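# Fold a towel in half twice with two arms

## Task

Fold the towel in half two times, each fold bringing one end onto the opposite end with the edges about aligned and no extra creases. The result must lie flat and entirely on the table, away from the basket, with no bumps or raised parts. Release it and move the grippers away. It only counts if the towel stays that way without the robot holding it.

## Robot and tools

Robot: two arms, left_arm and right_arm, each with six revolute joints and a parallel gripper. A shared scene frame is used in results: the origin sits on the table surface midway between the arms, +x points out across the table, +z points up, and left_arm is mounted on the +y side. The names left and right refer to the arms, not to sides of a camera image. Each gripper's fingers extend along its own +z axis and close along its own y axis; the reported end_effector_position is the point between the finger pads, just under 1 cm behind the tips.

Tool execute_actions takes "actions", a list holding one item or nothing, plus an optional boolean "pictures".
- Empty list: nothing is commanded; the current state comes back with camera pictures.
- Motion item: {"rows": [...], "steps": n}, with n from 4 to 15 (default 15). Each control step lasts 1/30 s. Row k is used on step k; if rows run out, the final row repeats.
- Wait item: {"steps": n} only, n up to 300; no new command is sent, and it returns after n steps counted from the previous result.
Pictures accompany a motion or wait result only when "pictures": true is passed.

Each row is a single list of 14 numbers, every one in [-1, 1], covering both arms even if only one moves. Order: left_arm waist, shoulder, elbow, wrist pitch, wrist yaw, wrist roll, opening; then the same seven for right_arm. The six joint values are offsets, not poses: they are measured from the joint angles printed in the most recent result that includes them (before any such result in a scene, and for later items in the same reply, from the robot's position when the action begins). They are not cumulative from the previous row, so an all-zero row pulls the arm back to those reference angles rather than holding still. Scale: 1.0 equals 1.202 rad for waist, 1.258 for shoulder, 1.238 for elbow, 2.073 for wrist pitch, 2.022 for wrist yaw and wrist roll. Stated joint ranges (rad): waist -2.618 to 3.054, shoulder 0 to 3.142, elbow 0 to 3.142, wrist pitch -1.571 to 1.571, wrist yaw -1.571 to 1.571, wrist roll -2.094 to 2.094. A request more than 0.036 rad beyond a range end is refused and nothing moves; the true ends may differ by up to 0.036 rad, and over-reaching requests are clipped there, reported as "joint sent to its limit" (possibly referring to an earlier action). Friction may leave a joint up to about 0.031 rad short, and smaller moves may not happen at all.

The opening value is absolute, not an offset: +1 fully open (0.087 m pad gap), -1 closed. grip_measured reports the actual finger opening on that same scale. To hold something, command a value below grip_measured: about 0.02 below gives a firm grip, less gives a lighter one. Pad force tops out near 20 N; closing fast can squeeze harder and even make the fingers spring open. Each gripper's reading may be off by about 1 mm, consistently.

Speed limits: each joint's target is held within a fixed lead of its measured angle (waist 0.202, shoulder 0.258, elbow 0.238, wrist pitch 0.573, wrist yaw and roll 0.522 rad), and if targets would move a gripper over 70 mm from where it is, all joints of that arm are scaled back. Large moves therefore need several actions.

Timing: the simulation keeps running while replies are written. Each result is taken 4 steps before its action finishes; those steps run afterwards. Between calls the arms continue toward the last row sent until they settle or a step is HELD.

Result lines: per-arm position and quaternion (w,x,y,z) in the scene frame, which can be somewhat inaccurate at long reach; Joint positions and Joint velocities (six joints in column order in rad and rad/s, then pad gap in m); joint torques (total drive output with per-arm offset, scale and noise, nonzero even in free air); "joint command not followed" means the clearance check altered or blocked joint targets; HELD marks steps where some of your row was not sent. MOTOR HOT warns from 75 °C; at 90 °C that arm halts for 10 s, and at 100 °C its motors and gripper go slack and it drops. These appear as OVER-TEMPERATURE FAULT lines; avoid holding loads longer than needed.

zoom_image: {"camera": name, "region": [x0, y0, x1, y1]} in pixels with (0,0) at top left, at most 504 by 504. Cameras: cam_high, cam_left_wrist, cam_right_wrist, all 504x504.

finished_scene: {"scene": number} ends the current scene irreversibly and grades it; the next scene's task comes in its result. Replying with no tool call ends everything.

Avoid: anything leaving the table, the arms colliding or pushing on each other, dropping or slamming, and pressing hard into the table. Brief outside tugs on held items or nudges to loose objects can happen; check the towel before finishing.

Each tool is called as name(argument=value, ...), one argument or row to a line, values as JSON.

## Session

execute_actions(
  actions=[],
)

Scene clock: 0.00 s of 6870.00 s.
left_arm: end_effector_position=(+0.3636, +0.3606, +0.3521) grip_measured=+0.997 end_effector_quat_wxyz=(+0.699, +0.006, +0.715, -0.011) | right_arm: end_effector_position=(+0.3546, -0.2914, +0.3589) grip_measured=+0.988 end_effector_quat_wxyz=(+0.700, -0.074, +0.707, +0.068)
Joint positions: left_arm=[-0.001  1.042  1.034 -0.017 -0.007 -0.008  0.087] | right_arm=[ 0.014  1.054  1.055 -0.011  0.006 -0.008  0.087]
Joint velocities: left_arm=[ 0.007 -0.002 -0.012 -0.007 -0.007 -0.022 -0.001] | right_arm=[-0.012 -0.012 -0.012 -0.037 -0.007  0.007 -0.001]
Joint torques (N m, as the arm reports them, + toward a larger angle): no reading
Motor temperatures (°C, as the motors report them): left_arm=[25 25 26 25 23 24] | right_arm=[25 27 26 25 25 23]

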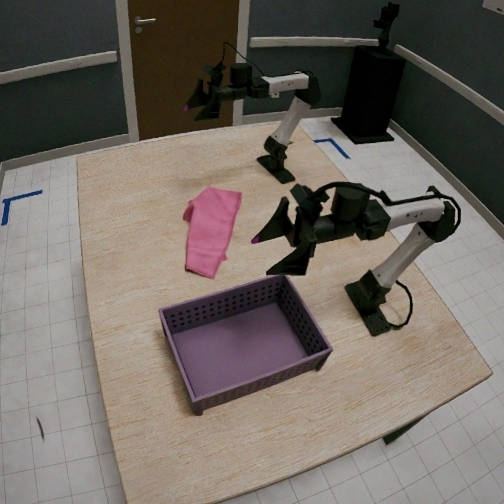

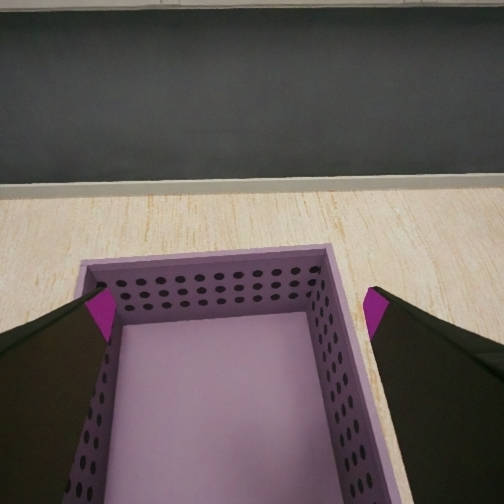

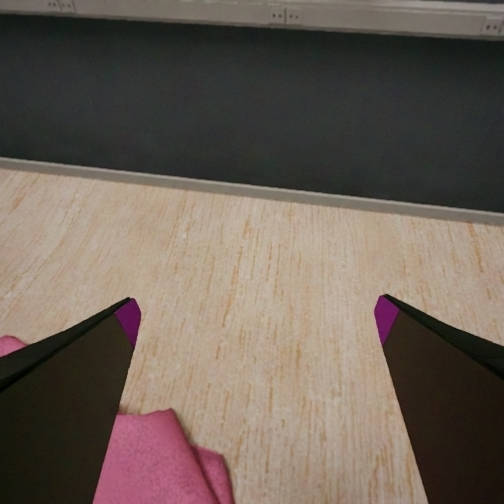

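zoom_image(
  camera="cam_high",
  region=[160,175,270,285],
)

Region (160, 175, 270, 285) of cam_high's 504x504 image, scaled by 4.582, with more detail than that image has.

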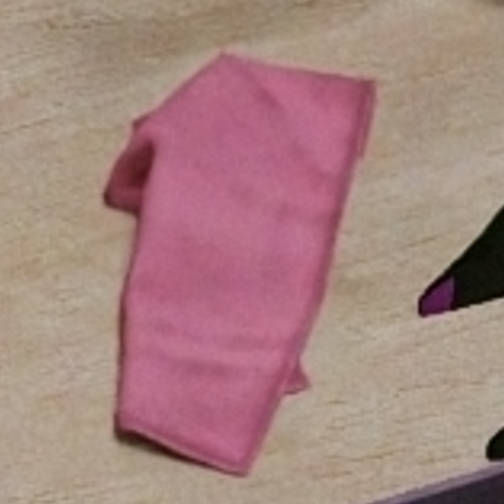

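execute_actions(
  actions=[
    {"rows":[[-0.03,0,0.01,-0.02,0,0,0,0.01,0.03,0.03,-0.03,0,0.02,1],[-0.06,0,0.02,-0.04,0,0,0,0.02,0.06,0.06,-0.06,0,0.04,1],[-0.09,0,0.03,-0.06,0,0,0,0.03,0.09,0.1,-0.09,0,0.06,1],[-0.12,0,0.04,-0.09,0,0,0,0.04,0.12,0.13,-0.12,0,0.08,1],[-0.15,0,0.05,-0.12,0,0,0,0.05,0.16,0.16,-0.15,0,0.1,1],[-0.18,0,0.06,-0.15,0,0,0,0.06,0.2,0.2,-0.18,0,0.12,1],[-0.21,0,0.07,-0.18,0,0,0,0.07,0.23,0.23,-0.21,0,0.14,1],[-0.24,0,0.08,-0.21,0,0,0,0.08,0.27,0.26,-0.24,0,0.16,1],[-0.27,0,0.09,-0.24,0,0,0,0.09,0.3,0.3,-0.27,0,0.18,1],[-0.3,0,0.1,-0.27,0,0,0,0.12,0.4,0.4,-0.33,0,0.22,1],[-0.35,0,0.12,-0.3,0,0,0,0.15,0.5,0.5,-0.4,0,0.27,1],[-0.4,0,0.14,-0.33,0,0,0,0.2,0.6,0.6,-0.47,0,0.33,1],[-0.5,0.05,0.16,-0.4,0,0,0,0.24,0.7,0.7,-0.54,0,0.4,1],[-0.6,0.1,0.2,-0.5,0,0,0,0.28,0.85,0.82,-0.6,0,0.46,1],[-0.85,0.25,0.28,-0.68,0,0.3,0,0.312,1,0.939,-0.668,0,0.523,1]],"steps":15},
  ],
)

execute_actions(
  actions=[
    {"steps":35},
  ],
  pictures=true,
)

Scene clock: 2.50 s of 6870.00 s.
left_arm: end_effector_position=(+0.3146, +0.2481, +0.3171) grip_measured=+0.000 end_effector_quat_wxyz=(+0.594, +0.137, +0.785, -0.106) | right_arm: end_effector_position=(+0.3959, -0.2215, +0.3032) grip_measured=+0.988 end_effector_quat_wxyz=(+0.517, -0.008, +0.841, +0.158)
Joint positions: left_arm=[-0.331  1.042  1.139 -0.372 -0.011 -0.008  0.044] | right_arm=[ 0.123  1.452  1.483 -0.46   0.009  0.291  0.087]
Joint velocities: left_arm=[-1.194 -0.002  0.422 -1.795 -0.081 -0.066  0.001] | right_arm=[ 0.628  2.21   2.41  -2.337 -0.022  1.502 -0.   ]
Joint torques (N m, as the arm reports them, + toward a larger angle): left_arm=[-1.86 -2.41  7.88  1.89  0.13 -0.13] | right_arm=[ 1.68 -3.96  6.65  1.91 -0.11 -0.02]
Motor temperatures (°C, as the motors report them): left_arm=[25 25 26 25 23 24] | right_arm=[25 27 26 25 25 23]
Steps of this call (steps 1 to 64: nothing new was sent; steps 65 to 75: the first 11 steps of this action). Readings (joint positions):
65: left_arm=[-0.005 1.042 1.034 -0.018 -0.009 -0.008] | right_arm=[0.014 1.055 1.058 -0.018 0.006 -0.003]
66: left_arm=[-0.017 1.042 1.036 -0.025 -0.011 -0.008] | right_arm=[0.015 1.063 1.071 -0.037 0.006 0.008]
68: left_arm=[-0.072 1.042 1.049 -0.064 -0.014 -0.008] | right_arm=[0.029 1.110 1.136 -0.098 0.006 0.047]
72: left_arm=[-0.219 1.042 1.099 -0.217 -0.011 -0.008] | right_arm=[0.077 1.275 1.307 -0.257 0.006 0.165]
75: the state above

Scene clock: 3.67 s of 6870.00 s.
left_arm: end_effector_position=(+0.1114, +0.1931, +0.1800) grip_measured=+0.000 end_effector_quat_wxyz=(+0.082, +0.730, +0.678, -0.019) | right_arm: end_effector_position=(+0.3312, -0.0915, +0.0836) grip_measured=+0.988 end_effector_quat_wxyz=(+0.023, +0.224, +0.974, +0.022)
Joint positions: left_arm=[-1.024  1.364  1.364 -1.402 -0.001  0.59   0.044] | right_arm=[ 0.395  2.327  2.2   -1.38   0.003  1.04   0.087]
Joint velocities: left_arm=[ 0.007  0.012 -0.007  0.007 -0.022  0.066 -0.   ] | right_arm=[ 0.007 -0.002 -0.012 -0.007 -0.037  0.066 -0.001]
Joint torques (N m, as the arm reports them, + toward a larger angle): left_arm=[-0.43 -4.8   7.09  0.62 -0.07 -0.01] | right_arm=[ -0.95 -15.72   7.37   0.38   0.04   0.04]
Motor temperatures (°C, as the motors report them): left_arm=[25 25 26 25 23 24] | right_arm=[25 28 26 25 25 23]
Kept back: nothing.
Steps of this call (steps 1 to 4: the last 4 steps of your previous action; steps 5 to 35: the robot went on to your last target). Readings (joint positions):
1: left_arm=[-0.379 1.042 1.155 -0.430 -0.013 -0.008] | right_arm=[0.148 1.524 1.557 -0.526 0.009 0.343]
2: left_arm=[-0.435 1.046 1.174 -0.493 -0.014 -0.008] | right_arm=[0.177 1.588 1.618 -0.587 0.010 0.399]
4: left_arm=[-0.552 1.098 1.251 -0.658 -0.015 0.062] | right_arm=[0.241 1.702 1.719 -0.712 0.010 0.519]
8: left_arm=[-0.770 1.292 1.364 -0.911 -0.011 0.312] | right_arm=[0.358 1.967 1.994 -1.034 0.008 0.782]
35: the state above

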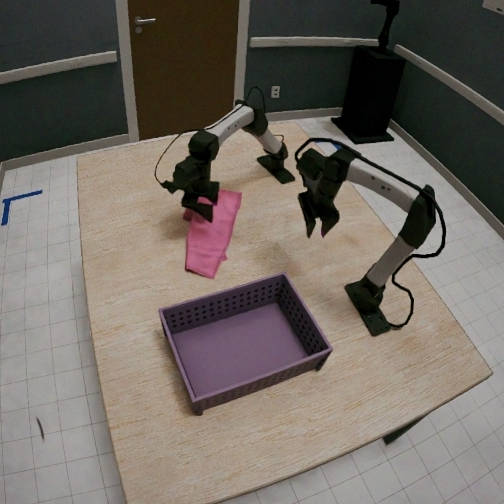

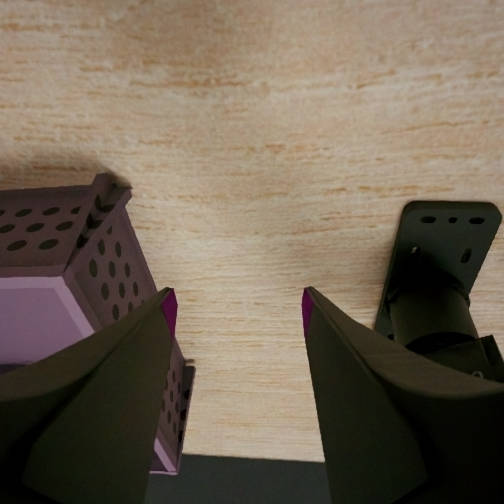

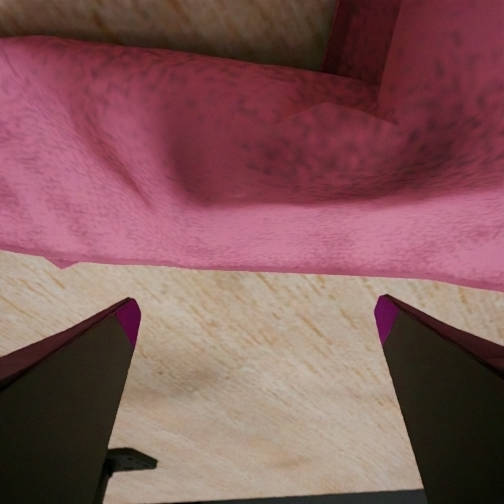

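execute_actions(
  actions=[
    {"rows":[[0,0,0,0,0,0,0,0,0.007,-0.014,0.009,0,0,1],[0,0,0,0,0,0,0,0,0.014,-0.028,0.018,0,0,1],[0,0,0,0,0,0,0,0,0.021,-0.042,0.027,0,0,1],[0,0,0,0,0,0,0,0,0.028,-0.056,0.036,0,0,1],[0,0,0,0,0,0,0,0,0.035,-0.07,0.045,0,0,1],[0,0,0,0,0,0,0,0,0.042,-0.084,0.054,0,0,1],[0,0,0,0,0,0,0,0,0.048,-0.098,0.063,0,0,1],[0,0,0,0,0,0,0,0,0.054,-0.112,0.072,0,0,1],[0,0,0,0,0,0,0,0,0.06,-0.125,0.081,0,0,1],[0,0,0,0,0,0,0,0,0.065,-0.135,0.09,0,0,1],[0,0,0,0,0,0,0,0,0.07,-0.135,0.09,0,0,1]],"steps":15},
  ],
)

execute_actions(
  actions=[
    {"rows":[[0,0,0,0,0,0,0,0,0.02,0,0,0,0,1],[0,0,0,0,0,0,0,0.01,0.018,-0.013,0.003,0,-0.015,1],[0,0,0,0,0,0,0,0.02,0.01,-0.027,0.007,0,-0.03,1],[0,0,0,0,0,0,0,0.03,0.003,-0.04,0.01,0,-0.045,1],[0,0,0,0,0,0,0,0.04,-0.005,-0.053,0.013,0,-0.06,1],[0,0,0,0,0,0,0,0.05,-0.012,-0.067,0.017,0,-0.075,1],[0,0,0,0,0,0,0,0.06,-0.02,-0.08,0.02,0,-0.09,1],[0,0,0,0,0,0,0,0.07,-0.027,-0.093,0.023,0,-0.105,1],[0,0,0,0,0,0,0,0.08,-0.035,-0.107,0.027,0,-0.12,1],[0,0,0,0,0,0,0,0.09,-0.042,-0.12,0.03,0,-0.135,1],[0,0,0,0,0,0,0,0.1,-0.05,-0.133,0.033,0,-0.15,1],[0,0,0,0,0,0,0,0.11,-0.058,-0.147,0.037,0,-0.17,1],[0,0,0,0,0,0,0,0.12,-0.065,-0.16,0.04,0,-0.19,1]],"steps":15},
  ],
)

execute_actions(
  actions=[
    {"steps":15},
  ],
  pictures=true,
)

Scene clock: 4.50 s of 6870.00 s.
left_arm: end_effector_position=(+0.1113, +0.1932, +0.1800) grip_measured=+0.000 end_effector_quat_wxyz=(+0.081, +0.730, +0.678, -0.019) | right_arm: end_effector_position=(+0.3261, -0.0949, +0.0295) grip_measured=+0.988 end_effector_quat_wxyz=(+0.001, +0.224, +0.974, -0.001)
Joint positions: left_arm=[-1.024  1.364  1.364 -1.403 -0.001  0.591  0.044] | right_arm=[ 0.395  2.376  2.067 -1.263  0.003  1.04   0.087]
Joint velocities: left_arm=[-0.007 -0.002 -0.007 -0.037  0.007 -0.081 -0.   ] | right_arm=[-0.012  0.379 -0.339  0.344 -0.051 -0.051 -0.001]
Joint torques (N m, as the arm reports them, + toward a larger angle): left_arm=[-0.52 -4.28  5.87  0.83  0.05 -0.07] | right_arm=[ -0.52 -13.66   4.82   0.62   0.01   0.  ]
Motor temperatures (°C, as the motors report them): left_arm=[25 25 27 25 23 24] | right_arm=[25 29 26 25 25 23]
Steps of this call (steps 1 to 14: the robot went on to your last target; steps 15 to 25: the first 11 steps of this action). Readings (joint positions):
15: left_arm=[-1.024 1.364 1.364 -1.403 -0.001 0.591] | right_arm=[0.395 2.327 2.200 -1.380 0.003 1.040]
16: left_arm=[-1.024 1.364 1.364 -1.403 -0.001 0.591] | right_arm=[0.395 2.327 2.197 -1.377 0.003 1.040]
18: left_arm=[-1.024 1.364 1.364 -1.403 -0.001 0.591] | right_arm=[0.395 2.327 2.180 -1.359 0.003 1.040]
22: left_arm=[-1.024 1.364 1.364 -1.403 -0.001 0.591] | right_arm=[0.395 2.344 2.116 -1.307 0.003 1.040]
25: the state above

Scene clock: 5.00 s of 6870.00 s.
left_arm: end_effector_position=(+0.1113, +0.1932, +0.1800) grip_measured=+0.000 end_effector_quat_wxyz=(+0.081, +0.730, +0.678, -0.019) | right_arm: end_effector_position=(+0.2959, -0.0818, +0.0152) grip_measured=+0.988 end_effector_quat_wxyz=(-0.004, +0.106, +0.994, +0.002)
Joint positions: left_arm=[-1.024  1.364  1.364 -1.403 -0.001  0.591  0.044] | right_arm=[ 0.465  2.343  1.951 -1.181 -0.009  0.869  0.087]
Joint velocities: left_arm=[ 0.002 -0.007 -0.012 -0.007  0.022 -0.037 -0.   ] | right_arm=[ 0.447 -0.295 -0.471  0.212  0.022 -0.813  0.   ]
Joint torques (N m, as the arm reports them, + toward a larger angle): left_arm=[-0.51 -4.07  5.81  0.8   0.03 -0.1 ] | right_arm=[  1.4  -13.68   3.42   0.23  -0.02  -0.11]
Motor temperatures (°C, as the motors report them): left_arm=[25 25 27 25 23 24] | right_arm=[25 29 26 25 25 23]
Steps of this call (steps 1 to 4: the last 4 steps of your previous action; steps 5 to 15: the first 11 steps of this action, its rows measured from where the robot was after step 4). Readings (joint positions):
4: left_arm=[-1.024 1.364 1.364 -1.403 -0.001 0.591] | right_arm=[0.394 2.397 2.052 -1.238 -0.008 1.040]
5: left_arm=[-1.024 1.364 1.364 -1.403 -0.001 0.591] | right_arm=[0.394 2.397 2.052 -1.236 -0.008 1.040]
6: left_arm=[-1.024 1.364 1.364 -1.403 -0.001 0.591] | right_arm=[0.394 2.397 2.052 -1.236 -0.009 1.038]
8: left_arm=[-1.024 1.364 1.364 -1.403 -0.001 0.591] | right_arm=[0.396 2.397 2.048 -1.231 -0.009 1.019]
12: left_arm=[-1.024 1.364 1.364 -1.403 -0.001 0.591] | right_arm=[0.421 2.370 2.000 -1.198 -0.009 0.944]
15: the state above

Scene clock: 5.50 s of 6870.00 s.
left_arm: end_effector_position=(+0.1113, +0.1932, +0.1800) grip_measured=+0.000 end_effector_quat_wxyz=(+0.081, +0.730, +0.678, -0.019) | right_arm: end_effector_position=(+0.2686, -0.0720, +0.0149) grip_measured=+0.988 end_effector_quat_wxyz=(-0.005, -0.023, +1.000, +0.006)
Joint positions: left_arm=[-1.024  1.364  1.364 -1.403 -0.001  0.591  0.044] | right_arm=[ 0.536  2.309  1.89  -1.152 -0.014  0.681  0.087]
Joint velocities: left_arm=[-0.002 -0.007 -0.012  0.037  0.051  0.037  0.   ] | right_arm=[ 0.002 -0.002 -0.007 -0.051 -0.007 -0.051  0.   ]
Joint torques (N m, as the arm reports them, + toward a larger angle): left_arm=[-0.52 -4.11  5.8   0.82  0.07 -0.04] | right_arm=[ -0.19 -13.86   3.18   0.31   0.02  -0.17]
Motor temperatures (°C, as the motors report them): left_arm=[25 25 27 25 23 24] | right_arm=[25 29 26 25 25 23]
Kept back: nothing.
Steps of this call (steps 1 to 4: the last 4 steps of your previous action; steps 5 to 15: the robot went on to your last target). Readings (joint positions):
1: left_arm=[-1.024 1.364 1.364 -1.403 -0.001 0.591] | right_arm=[0.481 2.333 1.935 -1.174 -0.009 0.840]
2: left_arm=[-1.024 1.364 1.364 -1.403 -0.001 0.591] | right_arm=[0.497 2.324 1.917 -1.169 -0.009 0.809]
4: left_arm=[-1.024 1.364 1.364 -1.403 -0.001 0.591] | right_arm=[0.522 2.312 1.897 -1.165 -0.010 0.760]
8: left_arm=[-1.024 1.364 1.364 -1.403 -0.001 0.591] | right_arm=[0.536 2.309 1.890 -1.158 -0.014 0.708]
15: the state above

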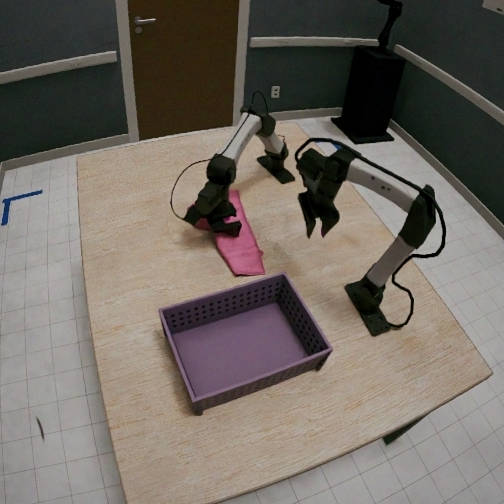

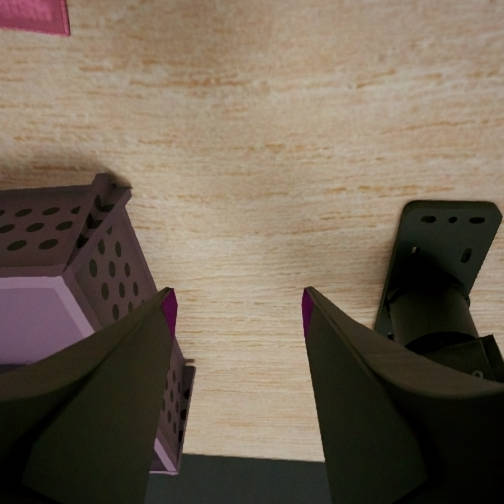

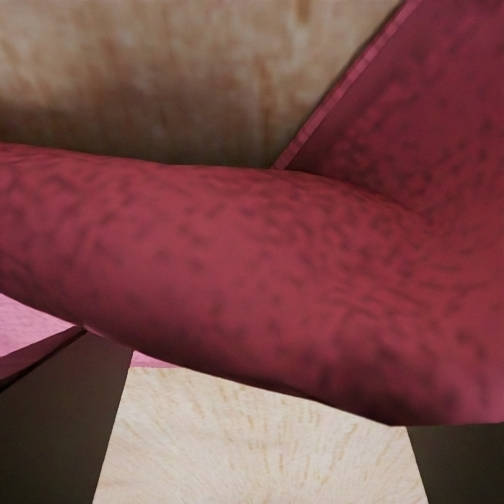

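execute_actions(
  actions=[
    {"rows":[[0,0.03,0.015,0.01,0,0,0,0,-0.04,0,0,0,0,1],[0,0.06,0.03,0.02,0,0,0,0,-0.08,0,0,0,0,1],[0,0.09,0.045,0.03,0,0,0,0,-0.12,0,0,0,0,1],[0,0.13,0.06,0.04,0,0,0,0,-0.16,-0.02,0,0,0,1],[0,0.17,0.075,0.05,0,0.01,0,-0.02,-0.21,-0.06,0,0,0.03,0.8],[0,0.21,0.09,0.06,0,0.02,0,-0.06,-0.26,-0.12,0,0,0.08,0.6],[0,0.25,0.105,0.07,0,0.03,0,-0.1,-0.31,-0.19,0,0,0.13,0.4],[0,0.29,0.12,0.08,0,0.04,0,-0.14,-0.37,-0.26,0,0,0.18,0.2],[0.02,0.33,0.135,0.09,0,0.05,0,-0.19,-0.43,-0.33,0,0,0.24,0],[0.04,0.36,0.15,0.1,0,0.06,0,-0.24,-0.49,-0.4,0,0,0.3,0],[0.06,0.39,0.16,0.11,0,0.068,0,-0.29,-0.55,-0.48,0.01,0,0.36,0],[0.085,0.42,0.16,0.12,0,0.068,0,-0.33,-0.6,-0.55,0.02,0,0.42,0],[0.11,0.45,0.16,0.135,0,0.068,0,-0.37,-0.65,-0.62,0.02,0,0.47,0],[0.13,0.48,0.16,0.135,0,0.068,0,-0.41,-0.69,-0.69,0.02,0,0.52,0],[0.15,0.5,0.16,0.135,0,0.068,0,-0.442,-0.715,-0.758,0.02,0,0.556,0]],"steps":15},
  ],
)

execute_actions(
  actions=[
    {"steps":25},
  ],
  pictures=true,
)

Scene clock: 6.50 s of 6870.00 s.
left_arm: end_effector_position=(+0.1609, +0.1205, +0.1209) grip_measured=+0.000 end_effector_quat_wxyz=(+0.030, +0.749, +0.662, -0.007) | right_arm: end_effector_position=(+0.2653, -0.1601, +0.1253) grip_measured=+0.008 end_effector_quat_wxyz=(+0.070, +0.243, +0.964, +0.084)
Joint positions: left_arm=[-1.007  1.768  1.526 -1.267  0.002  0.658  0.044] | right_arm=[ 0.325  1.752  1.511 -1.112 -0.025  1.013  0.044]
Joint velocities: left_arm=[ 0.364  1.409  0.383  0.652 -0.007  0.491 -0.   ] | right_arm=[-2.    -2.244 -2.2    0.3    0.007  2.586 -0.014]
Joint torques (N m, as the arm reports them, + toward a larger angle): left_arm=[ 1.83 -7.63  6.57  0.57 -0.06 -0.05] | right_arm=[-1.68 -9.37  4.09  0.21  0.18  0.05]
Motor temperatures (°C, as the motors report them): left_arm=[25 25 27 25 23 24] | right_arm=[25 30 26 25 25 23]
Steps of this call (steps 1 to 15: the robot went on to your last target; steps 16 to 19: nothing new was sent; steps 20 to 30: the first 11 steps of this action). Readings (joint positions):
20: left_arm=[-1.024 1.366 1.364 -1.403 -0.001 0.591] | right_arm=[0.536 2.304 1.890 -1.149 -0.015 0.676]
21: left_arm=[-1.024 1.374 1.369 -1.403 -0.001 0.591] | right_arm=[0.536 2.295 1.890 -1.150 -0.015 0.676]
23: left_arm=[-1.024 1.420 1.399 -1.397 -0.001 0.591] | right_arm=[0.536 2.250 1.883 -1.149 -0.015 0.676]
27: left_arm=[-1.024 1.607 1.478 -1.332 -0.001 0.616] | right_arm=[0.488 1.995 1.719 -1.122 -0.023 0.796]
30: the state above

Scene clock: 7.33 s of 6870.00 s.
left_arm: end_effector_position=(+0.2246, +0.1314, +0.0522) grip_measured=+0.000 end_effector_quat_wxyz=(-0.011, +0.713, +0.702, +0.003) | right_arm: end_effector_position=(+0.1973, -0.2833, +0.0713) grip_measured=+0.000 end_effector_quat_wxyz=(-0.006, +0.718, +0.696, -0.001)
Joint positions: left_arm=[-0.836  1.998  1.547 -1.141 -0.004  0.72   0.044] | right_arm=[-0.001  1.408  0.954 -1.126 -0.009  1.793  0.044]
Joint velocities: left_arm=[ 0.002  0.002 -0.002 -0.022 -0.037  0.022  0.   ] | right_arm=[ 0.022  0.002  0.007 -0.007  0.037 -0.007  0.   ]
Joint torques (N m, as the arm reports them, + toward a larger angle): left_arm=[-1.09 -9.59  6.61  0.57  0.08  0.  ] | right_arm=[-0.1  -4.85  5.74  0.43 -0.03  0.02]
Motor temperatures (°C, as the motors report them): left_arm=[25 26 27 25 23 24] | right_arm=[25 30 26 25 25 23]
Kept back: nothing.
Steps of this call (steps 1 to 4: the last 4 steps of your previous action; steps 5 to 25: the robot went on to your last target). Readings (joint positions):
1: left_arm=[-0.990 1.814 1.536 -1.243 0.003 0.671] | right_arm=[0.251 1.677 1.436 -1.105 -0.023 1.108]
2: left_arm=[-0.966 1.855 1.542 -1.219 0.004 0.681] | right_arm=[0.178 1.605 1.360 -1.100 -0.018 1.206]
4: left_arm=[-0.910 1.929 1.547 -1.180 0.004 0.695] | right_arm=[0.058 1.481 1.210 -1.096 -0.009 1.398]
8: left_arm=[-0.836 2.003 1.547 -1.151 -0.004 0.709] | right_arm=[-0.001 1.406 0.983 -1.124 -0.005 1.637]
25: the state above

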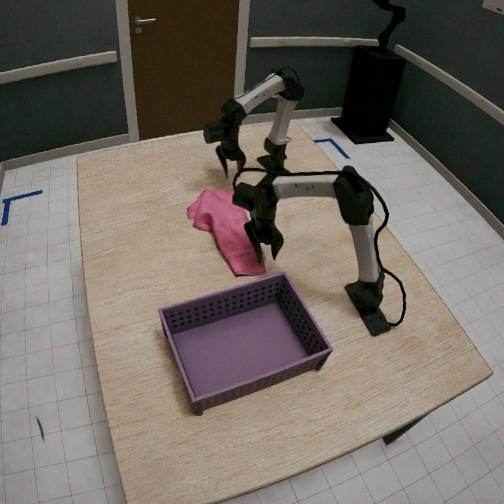

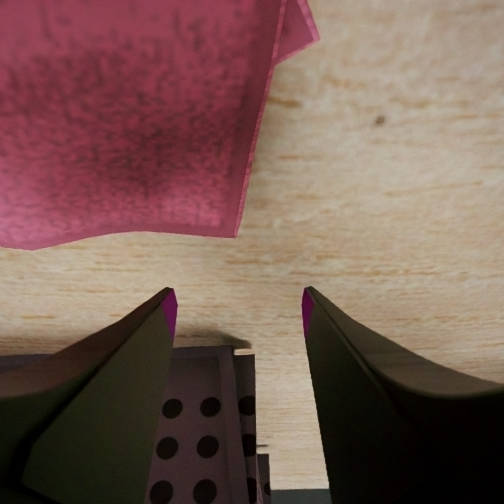

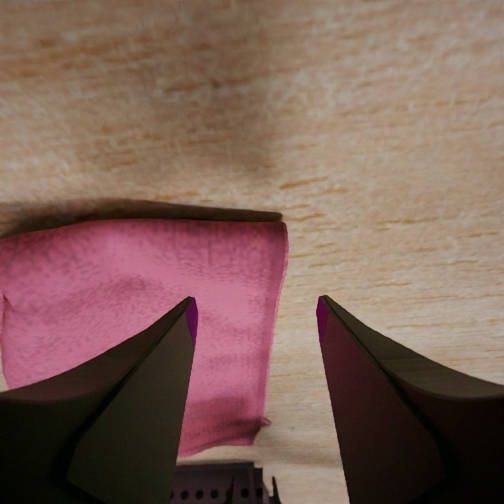

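execute_actions(
  actions=[
    {"rows":[[0.01,0.005,0,0.01,0,0,0,0.03,0.015,0.025,0,0,0.01,0],[0.02,0.01,0,0.02,0,0,0,0.06,0.03,0.05,0,0,0.02,0],[0.027,0.015,0,0.03,0,0,0,0.09,0.05,0.075,0,0,0.03,0],[0.027,0.02,0,0.04,0,0,0,0.12,0.07,0.1,0.01,0,0.04,0],[0.027,0.027,0,0.05,0,0,0,0.15,0.09,0.125,0.01,0,0.05,0],[0.027,0.034,0,0.06,0,0,0,0.18,0.11,0.15,0.015,0,0.06,0],[0.027,0.041,-0.005,0.07,0,0,0,0.21,0.135,0.175,0.02,0,0.07,0],[0.027,0.048,-0.01,0.078,0,0,0,0.24,0.16,0.2,0.025,0,0.08,0],[0.027,0.055,-0.015,0.078,0,0,0,0.27,0.185,0.22,0.03,0,0.09,0],[0.027,0.062,-0.02,0.078,0,0,0,0.3,0.21,0.24,0.035,0,0.1,0],[0.027,0.069,-0.025,0.078,0,0,0,0.33,0.235,0.26,0.04,0,0.11,0],[0.027,0.076,-0.03,0.078,0,0,0,0.36,0.26,0.28,0.04,0,0.12,0],[0.027,0.083,-0.035,0.078,0,0,0,0.39,0.285,0.3,0.04,0,0.13,0],[0.027,0.09,-0.035,0.078,0,0,0,0.42,0.31,0.3,0.04,0,0.13,0],[0.027,0.1,-0.035,0.078,0,0,0,0.445,0.335,0.3,0.04,0,0.13,0]],"steps":15},
  ],
)

execute_actions(
  actions=[
    {"steps":18},
  ],
  pictures=true,
)

Scene clock: 8.47 s of 6870.00 s.
left_arm: end_effector_position=(+0.2472, +0.1189, +0.0340) grip_measured=+0.000 end_effector_quat_wxyz=(+0.023, +0.704, +0.710, +0.001) | right_arm: end_effector_position=(+0.2361, -0.1778, +0.0894) grip_measured=+0.000 end_effector_quat_wxyz=(+0.011, +0.649, +0.759, +0.040)
Joint positions: left_arm=[-0.811  2.043  1.547 -1.028 -0.004  0.721  0.044] | right_arm=[ 0.32   1.623  1.222 -1.088 -0.006  1.928  0.044]
Joint velocities: left_arm=[-0.002  0.3    0.002  0.286 -0.037  0.051  0.001] | right_arm=[ 1.013  0.926  0.769  0.271 -0.007  0.462  0.001]
Joint torques (N m, as the arm reports them, + toward a larger angle): left_arm=[ 0.01 -8.09  3.79  0.66  0.02 -0.08] | right_arm=[ 0.72 -5.37  6.28  0.45 -0.02  0.04]
Motor temperatures (°C, as the motors report them): left_arm=[25 26 27 25 23 24] | right_arm=[25 30 26 25 25 23]
Steps of this call (steps 1 to 23: the robot went on to your last target; steps 24 to 34: the first 11 steps of this action). Readings (joint positions):
24: left_arm=[-0.836 1.998 1.547 -1.141 -0.004 0.721] | right_arm=[0.002 1.408 0.956 -1.126 -0.009 1.797]
25: left_arm=[-0.835 1.998 1.547 -1.139 -0.004 0.721] | right_arm=[0.014 1.411 0.963 -1.129 -0.008 1.802]
27: left_arm=[-0.828 1.998 1.547 -1.125 -0.004 0.721] | right_arm=[0.067 1.435 1.006 -1.134 -0.006 1.820]
31: left_arm=[-0.811 2.014 1.547 -1.066 -0.004 0.721] | right_arm=[0.212 1.532 1.135 -1.117 -0.006 1.876]
34: the state above

Scene clock: 9.07 s of 6870.00 s.
left_arm: end_effector_position=(+0.2457, +0.1221, +0.0118) grip_measured=+0.000 end_effector_quat_wxyz=(+0.002, +0.704, +0.710, +0.005) | right_arm: end_effector_position=(+0.2151, -0.1041, +0.0524) grip_measured=+0.000 end_effector_quat_wxyz=(-0.005, +0.610, +0.792, +0.009)
Joint positions: left_arm=[-0.811  2.096  1.53  -1.001 -0.01   0.721  0.044] | right_arm=[ 0.538  1.826  1.313 -1.042 -0.013  2.044  0.044]
Joint velocities: left_arm=[-0.002 -0.012  0.002  0.081 -0.051 -0.037 -0.   ] | right_arm=[ 0.002 -0.007 -0.017 -0.037  0.022  0.051 -0.001]
Joint torques (N m, as the arm reports them, + toward a larger angle): left_arm=[-0.12 -8.16  3.8   0.66  0.1  -0.09] | right_arm=[-0.87 -8.91  6.79  0.33  0.04  0.15]
Motor temperatures (°C, as the motors report them): left_arm=[25 26 27 25 23 24] | right_arm=[25 30 27 25 25 23]
Kept back: nothing.
Steps of this call (steps 1 to 4: the last 4 steps of your previous action; steps 5 to 18: the robot went on to your last target). Readings (joint positions):
1: left_arm=[-0.811 2.054 1.545 -1.019 -0.004 0.721] | right_arm=[0.356 1.655 1.247 -1.078 -0.007 1.946]
2: left_arm=[-0.811 2.064 1.541 -1.012 -0.004 0.721] | right_arm=[0.392 1.688 1.272 -1.071 -0.007 1.965]
4: left_arm=[-0.811 2.083 1.533 -1.006 -0.004 0.721] | right_arm=[0.463 1.750 1.306 -1.054 -0.007 1.994]
8: left_arm=[-0.811 2.096 1.530 -1.001 -0.010 0.721] | right_arm=[0.538 1.823 1.313 -1.042 -0.013 2.024]
18: the state above

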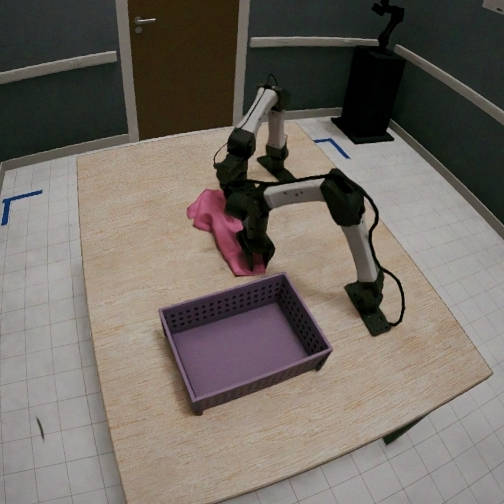

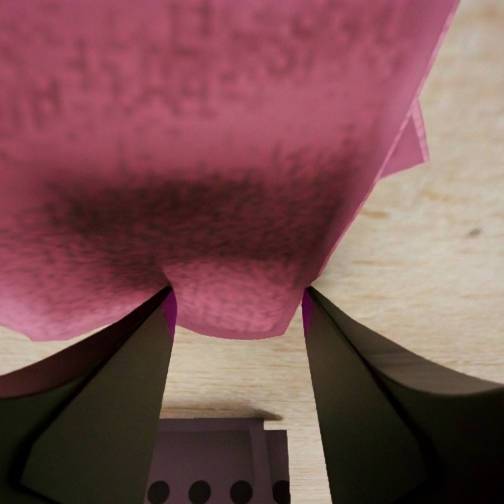

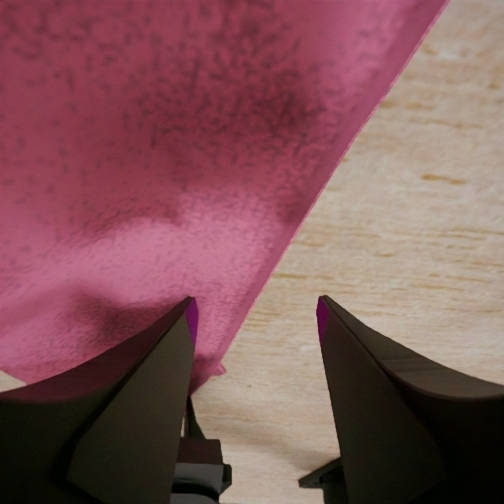

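execute_actions(
  actions=[
    {"rows":[[0,0.03,0,0,0,0,0,0.02,0.008,-0.012,0.01,0,0,0],[0,0.035,0,0,0,0,-0.1,0.02,0.016,-0.024,0.02,0,0,0],[0,0.04,0,0,0,0,-0.2,0.02,0.024,-0.036,0.03,0,0,0],[0,0.04,0,0,0,0,-0.3,0.02,0.032,-0.048,0.04,0,0,0],[0,0.04,0,0,0,0,-0.4,0.02,0.04,-0.06,0.05,0,0,0],[0,0.04,0,0,0,0,-0.5,0.02,0.048,-0.072,0.06,0,0,0],[0,0.04,0,0,0,0,-0.6,0.02,0.056,-0.085,0.072,0,0,0],[0,0.04,0,0,0,0,-0.7,0.02,0.064,-0.09,0.075,0,0,0],[0,0.04,0,0,0,0,-0.8,0.02,0.072,-0.09,0.075,0,0,0],[0,0.04,0,0,0,0,-0.9,0.02,0.08,-0.09,0.075,0,0,0],[0,0.04,0,0,0,0,-1,0.02,0.08,-0.09,0.075,0,0,0]],"steps":15},
  ],
)

execute_actions(
  actions=[
    {"rows":[[0,0,0,0,0,0,-1,0,0.04,0,0,0,0,-0.1],[0,0,0,0,0,0,-1,0,0.04,0,0,0,0,-0.2],[0,0,0,0,0,0,-1,0,0.04,0,0,0,0,-0.3],[0,0,0,0,0,0,-1,0,0.04,0,0,0,0,-0.4],[0,0,0,0,0,0,-1,0,0.04,0,0,0,0,-0.5],[0,0,0,0,0,0,-1,0,0.04,0,0,0,0,-0.6],[0,0,0,0,0,0,-1,0,0.04,0,0,0,0,-0.7],[0,0,0,0,0,0,-1,0,0.04,0,0,0,0,-0.8],[0,0,0,0,0,0,-1,0,0.04,0,0,0,0,-0.9],[0,0,0,0,0,0,-1,0,0.04,0,0,0,0,-1]],"steps":15},
  ],
)

execute_actions(
  actions=[
    {"steps":5},
  ],
  pictures=true,
)

Scene clock: 10.80 s of 6870.00 s.
left_arm: end_effector_position=(+0.2516, +0.1236, +0.0117) grip_measured=-0.883 end_effector_quat_wxyz=(+0.008, +0.704, +0.710, +0.020) | right_arm: end_effector_position=(+0.2051, -0.1049, +0.0101) grip_measured=+0.000 end_effector_quat_wxyz=(-0.013, +0.606, +0.795, -0.012)
Joint positions: left_arm=[-0.811  2.098  1.53  -0.989 -0.041  0.722  0.005] | right_arm=[ 0.552  1.892  1.224 -0.93  -0.021  2.046  0.044]
Joint velocities: left_arm=[-0.007 -0.012 -0.012 -0.007 -0.081 -0.007  0.08 ] | right_arm=[ 0.012 -0.012  0.017  0.33   0.022 -0.066 -0.001]
Joint torques (N m, as the arm reports them, + toward a larger angle): left_arm=[-0.6  -6.78  5.57  0.45  0.39 -0.12] | right_arm=[ 0.46 -6.97  3.96  0.13  0.17  0.03]
Motor temperatures (°C, as the motors report them): left_arm=[25 27 27 25 23 24] | right_arm=[25 30 27 25 25 23]
Steps of this call (steps 1 to 15: the robot went on to your last target; steps 16 to 41: nothing new was sent; steps 42 to 52: the first 11 steps of this action). Readings (joint positions):
42: left_arm=[-0.811 2.096 1.530 -1.001 -0.010 0.721] | right_arm=[0.539 1.826 1.313 -1.041 -0.013 2.046]
43: left_arm=[-0.811 2.096 1.530 -1.001 -0.011 0.721] | right_arm=[0.542 1.826 1.311 -1.038 -0.013 2.046]
45: left_arm=[-0.811 2.098 1.530 -0.996 -0.020 0.721] | right_arm=[0.548 1.826 1.297 -1.017 -0.013 2.046]
49: left_arm=[-0.811 2.098 1.530 -0.989 -0.036 0.721] | right_arm=[0.552 1.855 1.245 -0.958 -0.013 2.046]
52: the state above

Scene clock: 11.30 s of 6870.00 s.
left_arm: end_effector_position=(+0.2523, +0.1235, +0.0131) grip_measured=-0.880 end_effector_quat_wxyz=(+0.010, +0.704, +0.710, +0.021) | right_arm: end_effector_position=(+0.2119, -0.0989, +0.0112) grip_measured=-0.882 end_effector_quat_wxyz=(-0.009, +0.606, +0.796, +0.007)
Joint positions: left_arm=[-0.811  2.094  1.53  -0.988 -0.043  0.722  0.005] | right_arm=[ 0.552  1.89   1.224 -0.894 -0.02   2.046  0.005]
Joint velocities: left_arm=[ 0.012  0.002  0.002  0.022 -0.007  0.022 -0.002] | right_arm=[ 0.002 -0.002 -0.007 -0.081 -0.037 -0.051 -0.014]
Joint torques (N m, as the arm reports them, + toward a larger angle): left_arm=[-0.56 -9.6   5.61  0.53  0.05 -0.07] | right_arm=[-0.34 -5.57  5.32  0.1  -0.08  0.03]
Motor temperatures (°C, as the motors report them): left_arm=[25 27 27 25 23 24] | right_arm=[25 30 27 25 25 23]
Steps of this call (steps 1 to 4: the last 4 steps of your previous action; steps 5 to 15: the first 11 steps of this action, its rows measured from where the robot was after step 4). Readings (joint positions):
4: left_arm=[-0.811 2.098 1.530 -0.989 -0.041 0.722] | right_arm=[0.552 1.890 1.224 -0.920 -0.022 2.046]
5: left_arm=[-0.811 2.096 1.530 -0.988 -0.043 0.722] | right_arm=[0.552 1.890 1.224 -0.920 -0.022 2.046]
6: left_arm=[-0.811 2.095 1.530 -0.988 -0.043 0.722] | right_arm=[0.552 1.890 1.224 -0.917 -0.021 2.046]
8: left_arm=[-0.811 2.094 1.530 -0.988 -0.043 0.722] | right_arm=[0.552 1.890 1.224 -0.907 -0.020 2.046]
12: left_arm=[-0.811 2.094 1.530 -0.988 -0.043 0.722] | right_arm=[0.552 1.890 1.224 -0.898 -0.020 2.046]
15: the state above

Scene clock: 11.47 s of 6870.00 s.
left_arm: end_effector_position=(+0.2523, +0.1235, +0.0131) grip_measured=-0.880 end_effector_quat_wxyz=(+0.010, +0.704, +0.710, +0.021) | right_arm: end_effector_position=(+0.2119, -0.0989, +0.0112) grip_measured=-0.884 end_effector_quat_wxyz=(-0.009, +0.606, +0.796, +0.007)
Joint positions: left_arm=[-0.811  2.094  1.53  -0.988 -0.043  0.722  0.005] | right_arm=[ 0.552  1.89   1.224 -0.894 -0.02   2.046  0.005]
Joint velocities: left_arm=[ 0.012 -0.007 -0.007  0.066 -0.022  0.066  0.001] | right_arm=[-0.002 -0.002 -0.002 -0.051 -0.037 -0.022  0.   ]
Joint torques (N m, as the arm reports them, + toward a larger angle): left_arm=[-0.46 -9.74  5.57  0.52  0.06 -0.09] | right_arm=[-0.57 -5.6   5.44  0.07  0.03 -0.03]
Motor temperatures (°C, as the motors report them): left_arm=[25 27 27 25 23 24] | right_arm=[25 30 27 25 25 23]
Kept back: nothing.
Steps of this call (steps 1 to 4: the last 4 steps of your previous action; step 5: the robot went on to your last target). Readings (joint positions):
1: left_arm=[-0.811 2.094 1.530 -0.988 -0.043 0.722] | right_arm=[0.552 1.890 1.224 -0.894 -0.020 2.046]
2: left_arm=[-0.811 2.094 1.530 -0.988 -0.043 0.722] | right_arm=[0.552 1.890 1.224 -0.894 -0.020 2.046]
4: left_arm=[-0.811 2.094 1.530 -0.988 -0.043 0.722] | right_arm=[0.552 1.890 1.224 -0.894 -0.020 2.046]
5: the state above

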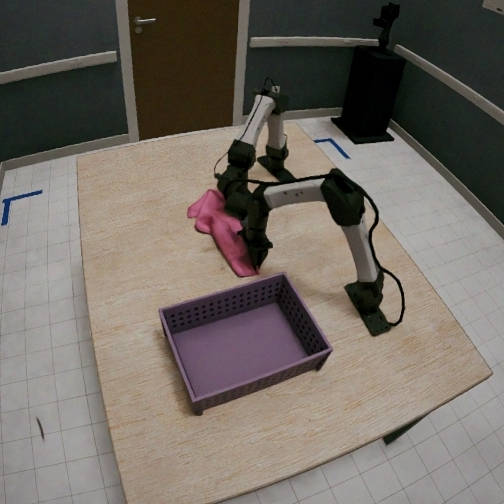

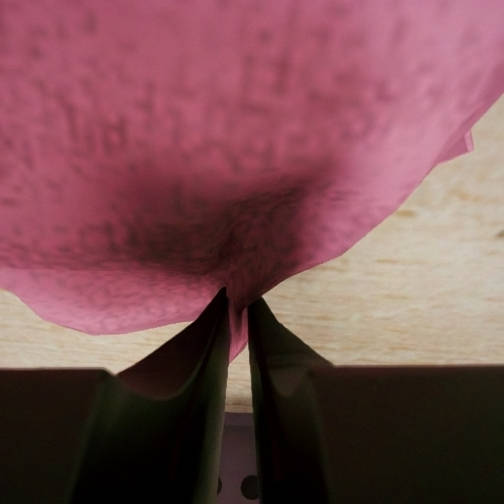

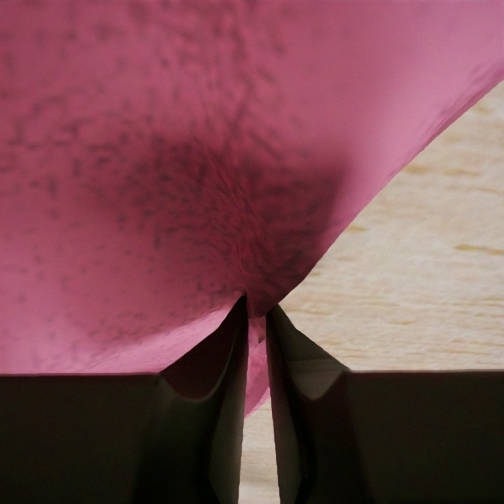

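execute_actions(
  actions=[
    {"rows":[[-0.004,-0.012,0.012,-0.008,0,-0.017,-1,-0.002,0,0.024,-0.003,0,-0.011,-1],[-0.008,-0.023,0.025,-0.016,0,-0.034,-1,-0.004,0,0.048,-0.007,0,-0.023,-1],[-0.012,-0.035,0.037,-0.024,0,-0.05,-1,-0.006,0,0.072,-0.01,0,-0.034,-1],[-0.018,-0.053,0.056,-0.036,0,-0.076,-1,-0.008,0,0.108,-0.015,0,-0.052,-1],[-0.024,-0.07,0.074,-0.048,0,-0.1,-1,-0.011,0,0.145,-0.02,0,-0.069,-1],[-0.033,-0.098,0.104,-0.067,0,-0.14,-1,-0.015,0,0.2,-0.029,0,-0.096,-1],[-0.043,-0.126,0.133,-0.086,0,-0.18,-1,-0.02,0,0.26,-0.037,0,-0.124,-1],[-0.052,-0.154,0.163,-0.106,0,-0.22,-1,-0.024,0,0.32,-0.045,0,-0.15,-1],[-0.062,-0.183,0.192,-0.125,0,-0.26,-1,-0.029,0,0.376,-0.054,0,-0.18,-1],[-0.071,-0.21,0.222,-0.144,0,-0.3,-1,-0.033,0,0.434,-0.062,0,-0.206,-1],[-0.081,-0.239,0.252,-0.163,0,-0.34,-1,-0.037,0,0.49,-0.07,0,-0.234,-1],[-0.09,-0.267,0.281,-0.182,0,-0.38,-1,-0.042,0.01,0.55,-0.078,0,-0.26,-1],[-0.1,-0.295,0.31,-0.2,0.02,-0.42,-1,-0.046,0.01,0.61,-0.087,0,-0.29,-1],[-0.11,-0.323,0.34,-0.22,0.02,-0.465,-1,-0.05,0.015,0.665,-0.095,0,-0.316,-1],[-0.119,-0.351,0.37,-0.24,0.02,-0.505,-1,-0.055,0.017,0.723,-0.103,0,-0.344,-1]],"steps":15},
  ],
)

execute_actions(
  actions=[
    {"steps":30},
  ],
  pictures=true,
)

zoom_image(
  camera="cam_high",
  region=[150,110,330,290],
)

Scene clock: 12.60 s of 6870.00 s.
left_arm: end_effector_position=(+0.2411, +0.0866, +0.1271) grip_measured=-0.880 end_effector_quat_wxyz=(+0.127, +0.586, +0.800, -0.011) | right_arm: end_effector_position=(+0.2929, -0.0329, +0.1461) grip_measured=-0.888 end_effector_quat_wxyz=(+0.051, +0.493, +0.848, +0.186)
Joint positions: left_arm=[-0.865  1.909  1.729 -1.14  -0.045  0.375  0.005] | right_arm=[ 0.53   1.893  1.689 -0.98  -0.02   1.78   0.005]
Joint velocities: left_arm=[-0.286 -0.94   0.974 -0.623  0.007 -1.516 -0.   ] | right_arm=[-0.149 -0.012  2.176 -0.212  0.037 -1.37  -0.   ]
Joint torques (N m, as the arm reports them, + toward a larger angle): left_arm=[ -1.25 -10.17   6.82   0.66   0.03  -0.15] | right_arm=[ -1.65 -11.39   7.02   0.75   0.06  -0.11]
Motor temperatures (°C, as the motors report them): left_arm=[25 27 27 25 23 24] | right_arm=[25 30 27 25 25 23]
Steps of this call (steps 1 to 15: the robot went on to your last target; steps 16 to 23: nothing new was sent; steps 24 to 34: the first 11 steps of this action). Readings (joint positions):
24: left_arm=[-0.811 2.093 1.530 -0.988 -0.043 0.718] | right_arm=[0.552 1.890 1.227 -0.894 -0.020 2.045]
25: left_arm=[-0.811 2.091 1.531 -0.990 -0.043 0.709] | right_arm=[0.552 1.890 1.235 -0.898 -0.020 2.039]
27: left_arm=[-0.812 2.080 1.545 -1.006 -0.044 0.674] | right_arm=[0.552 1.890 1.273 -0.912 -0.020 2.017]
31: left_arm=[-0.834 2.006 1.632 -1.082 -0.045 0.523] | right_arm=[0.546 1.893 1.468 -0.959 -0.020 1.909]
34: the state above

Scene clock: 13.60 s of 6870.00 s.
left_arm: end_effector_position=(+0.1565, +0.0970, +0.2775) grip_measured=-0.880 end_effector_quat_wxyz=(+0.189, +0.326, +0.916, -0.133) | right_arm: end_effector_position=(+0.3244, -0.0286, +0.2800) grip_measured=-0.890 end_effector_quat_wxyz=(+0.169, +0.309, +0.888, +0.296)
Joint positions: left_arm=[-0.947  1.643  1.998 -1.459 -0.01  -0.29   0.005] | right_arm=[ 0.494  1.897  2.122 -1.1   -0.02   1.362  0.005]
Joint velocities: left_arm=[ 0.002  0.002 -0.007 -0.037  0.007 -0.037 -0.001] | right_arm=[ 0.002 -0.002 -0.007 -0.022 -0.007 -0.007 -0.001]
Joint torques (N m, as the arm reports them, + toward a larger angle): left_arm=[-0.96 -5.55  4.68  1.1   0.03 -0.16] | right_arm=[-0.88 -9.6   6.12  1.32  0.04 -0.16]
Motor temperatures (°C, as the motors report them): left_arm=[25 28 27 25 23 24] | right_arm=[25 30 27 25 25 23]
Kept back: nothing.
Steps of this call (steps 1 to 4: the last 4 steps of your previous action; steps 5 to 30: the robot went on to your last target). Readings (joint positions):
1: left_arm=[-0.876 1.875 1.763 -1.161 -0.045 0.322] | right_arm=[0.524 1.893 1.765 -0.987 -0.020 1.732]
2: left_arm=[-0.886 1.841 1.797 -1.182 -0.042 0.266] | right_arm=[0.518 1.893 1.839 -0.997 -0.020 1.683]
4: left_arm=[-0.906 1.774 1.864 -1.228 -0.034 0.150] | right_arm=[0.507 1.893 1.984 -1.020 -0.020 1.580]
8: left_arm=[-0.942 1.654 1.975 -1.335 -0.020 -0.091] | right_arm=[0.494 1.881 2.119 -1.028 -0.020 1.449]
30: the state above

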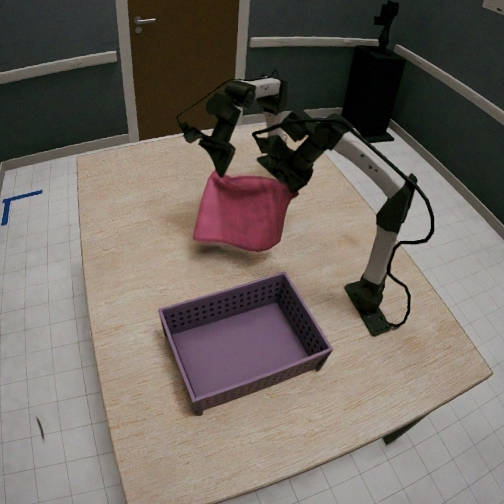

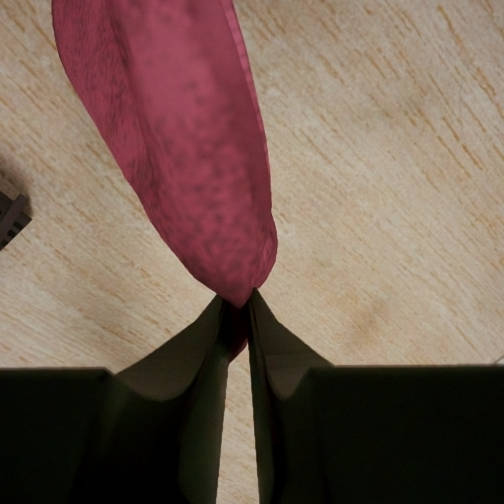

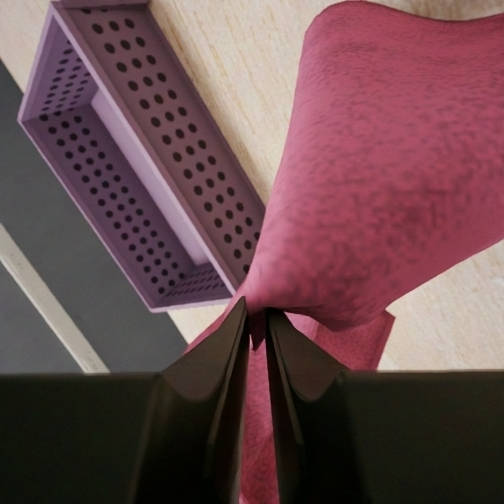

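Region (150, 110, 330, 290) of cam_high's 504x504 image, scaled by 2.800, with more detail than that image has.

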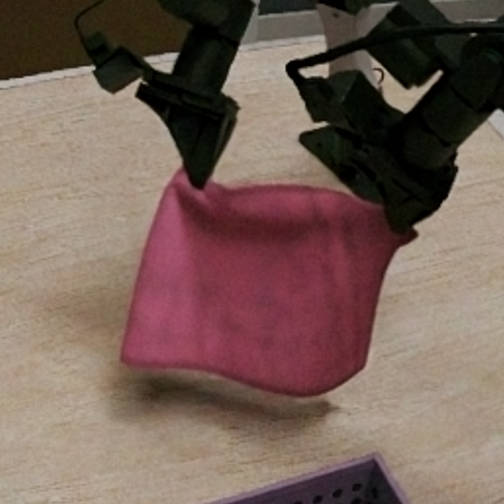

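execute_actions(
  actions=[
    {"rows":[[-0.028,0.017,-0.013,0.013,0,-0.018,-1,-0.009,-0.021,-0.044,-0.007,0,-0.008,-1],[-0.057,0.033,-0.025,0.026,0,-0.036,-1,-0.018,-0.043,-0.088,-0.014,0,-0.016,-1],[-0.085,0.05,-0.038,0.039,0,-0.053,-1,-0.028,-0.064,-0.132,-0.022,0,-0.024,-1],[-0.113,0.067,-0.05,0.052,0,-0.071,-1,-0.037,-0.085,-0.176,-0.029,0,-0.032,-1],[-0.142,0.083,-0.063,0.065,0,-0.089,-1,-0.046,-0.106,-0.22,-0.036,0,-0.04,-1],[-0.17,0.1,-0.076,0.078,0,-0.107,-1,-0.055,-0.128,-0.263,-0.043,0,-0.048,-1],[-0.198,0.117,-0.088,0.091,0,-0.125,-1,-0.064,-0.149,-0.307,-0.05,0,-0.056,-1],[-0.226,0.134,-0.1,0.104,0,-0.142,-1,-0.074,-0.17,-0.351,-0.058,0,-0.064,-1],[-0.255,0.15,-0.113,0.117,0,-0.16,-1,-0.083,-0.192,-0.395,-0.065,0,-0.072,-1],[-0.283,0.167,-0.126,0.13,0,-0.178,-1,-0.092,-0.213,-0.439,-0.072,0,-0.08,-1]],"steps":15},
  ],
)

execute_actions(
  actions=[
    {"steps":15},
  ],
  pictures=true,
)

zoom_image(
  camera="cam_high",
  region=[170,110,350,290],
)

Scene clock: 14.70 s of 6870.00 s.
left_arm: end_effector_position=(+0.0806, +0.0028, +0.2029) grip_measured=-0.880 end_effector_quat_wxyz=(+0.124, +0.353, +0.917, -0.140) | right_arm: end_effector_position=(+0.2573, -0.1263, +0.1888) grip_measured=-0.890 end_effector_quat_wxyz=(+0.092, +0.318, +0.932, +0.144)
Joint positions: left_arm=[-1.236  1.812  1.889 -1.271 -0.018 -0.527  0.005] | right_arm=[ 0.404  1.677  1.641 -1.192 -0.026  1.259  0.005]
Joint velocities: left_arm=[-0.877  0.755 -0.496  0.637 -0.007 -0.784 -0.   ] | right_arm=[-0.32  -0.545 -1.087 -0.755 -0.007 -0.33  -0.   ]
Joint torques (N m, as the arm reports them, + toward a larger angle): left_arm=[-0.48 -8.65  4.95  1.04  0.   -0.16] | right_arm=[-0.66 -9.92  6.72  1.4   0.03 -0.05]
Motor temperatures (°C, as the motors report them): left_arm=[25 28 27 25 23 24] | right_arm=[25 31 27 25 25 23]
Steps of this call (steps 1 to 15: the robot went on to your last target; steps 16 to 22: nothing new was sent; steps 23 to 33: the first 11 steps of this action). Readings (joint positions):
23: left_arm=[-0.949 1.643 1.998 -1.459 -0.010 -0.296] | right_arm=[0.494 1.896 2.115 -1.099 -0.020 1.361]
24: left_arm=[-0.958 1.645 1.998 -1.455 -0.013 -0.306] | right_arm=[0.493 1.887 2.094 -1.096 -0.021 1.357]
26: left_arm=[-1.004 1.657 1.991 -1.429 -0.017 -0.341] | right_arm=[0.485 1.850 2.010 -1.099 -0.023 1.343]
30: left_arm=[-1.141 1.732 1.941 -1.343 -0.018 -0.441] | right_arm=[0.441 1.753 1.795 -1.142 -0.025 1.298]
33: the state above

Scene clock: 15.20 s of 6870.00 s.
left_arm: end_effector_position=(+0.0592, -0.0185, +0.1782) grip_measured=-0.880 end_effector_quat_wxyz=(+0.104, +0.329, +0.928, -0.145) | right_arm: end_effector_position=(+0.2390, -0.1446, +0.1777) grip_measured=-0.890 end_effector_quat_wxyz=(+0.071, +0.305, +0.943, +0.111)
Joint positions: left_arm=[-1.291  1.859  1.847 -1.202 -0.012 -0.638  0.005] | right_arm=[ 0.391  1.654  1.592 -1.247 -0.027  1.212  0.005]
Joint velocities: left_arm=[-0.002  0.002 -0.002  0.037  0.022 -0.081  0.   ] | right_arm=[ 0.007 -0.002 -0.017  0.022 -0.022 -0.022 -0.001]
Joint torques (N m, as the arm reports them, + toward a larger angle): left_arm=[-0.17 -9.08  5.86  1.23 -0.03 -0.14] | right_arm=[ -1.05 -10.28   5.07   0.76   0.03  -0.09]
Motor temperatures (°C, as the motors report them): left_arm=[25 28 27 25 23 24] | right_arm=[25 31 27 25 25 23]
Kept back: nothing.
Steps of this call (steps 1 to 4: the last 4 steps of your previous action; steps 5 to 15: the robot went on to your last target). Readings (joint positions):
1: left_arm=[-1.261 1.835 1.874 -1.253 -0.017 -0.550] | right_arm=[0.396 1.663 1.613 -1.216 -0.026 1.250]
2: left_arm=[-1.279 1.854 1.862 -1.241 -0.014 -0.568] | right_arm=[0.392 1.657 1.599 -1.232 -0.026 1.243]
4: left_arm=[-1.292 1.873 1.849 -1.228 -0.011 -0.594] | right_arm=[0.391 1.654 1.592 -1.246 -0.027 1.231]
8: left_arm=[-1.291 1.865 1.847 -1.211 -0.012 -0.622] | right_arm=[0.391 1.654 1.592 -1.247 -0.027 1.219]
15: the state above

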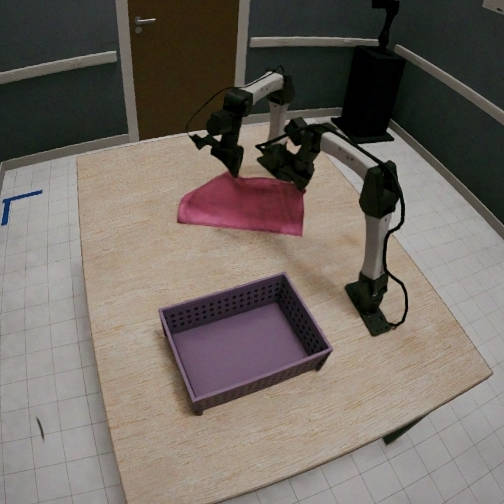

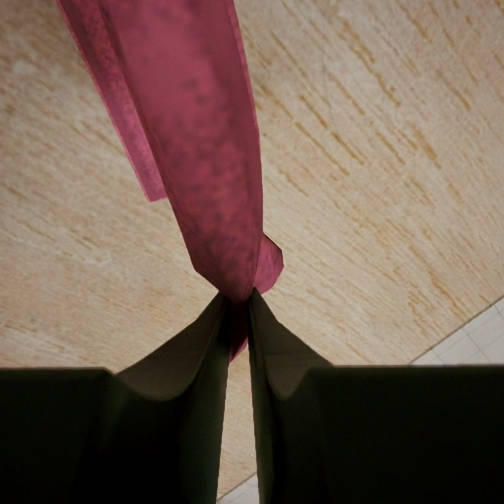

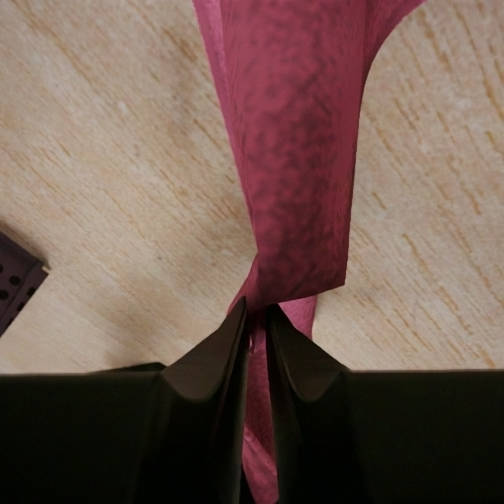

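Region (170, 110, 350, 290) of cam_high's 504x504 image, scaled by 2.800, with more detail than that image has.

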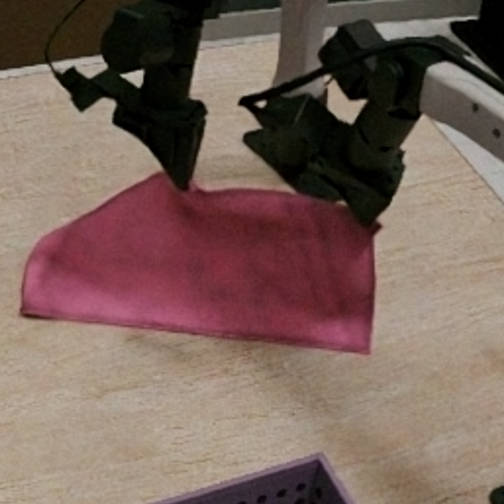

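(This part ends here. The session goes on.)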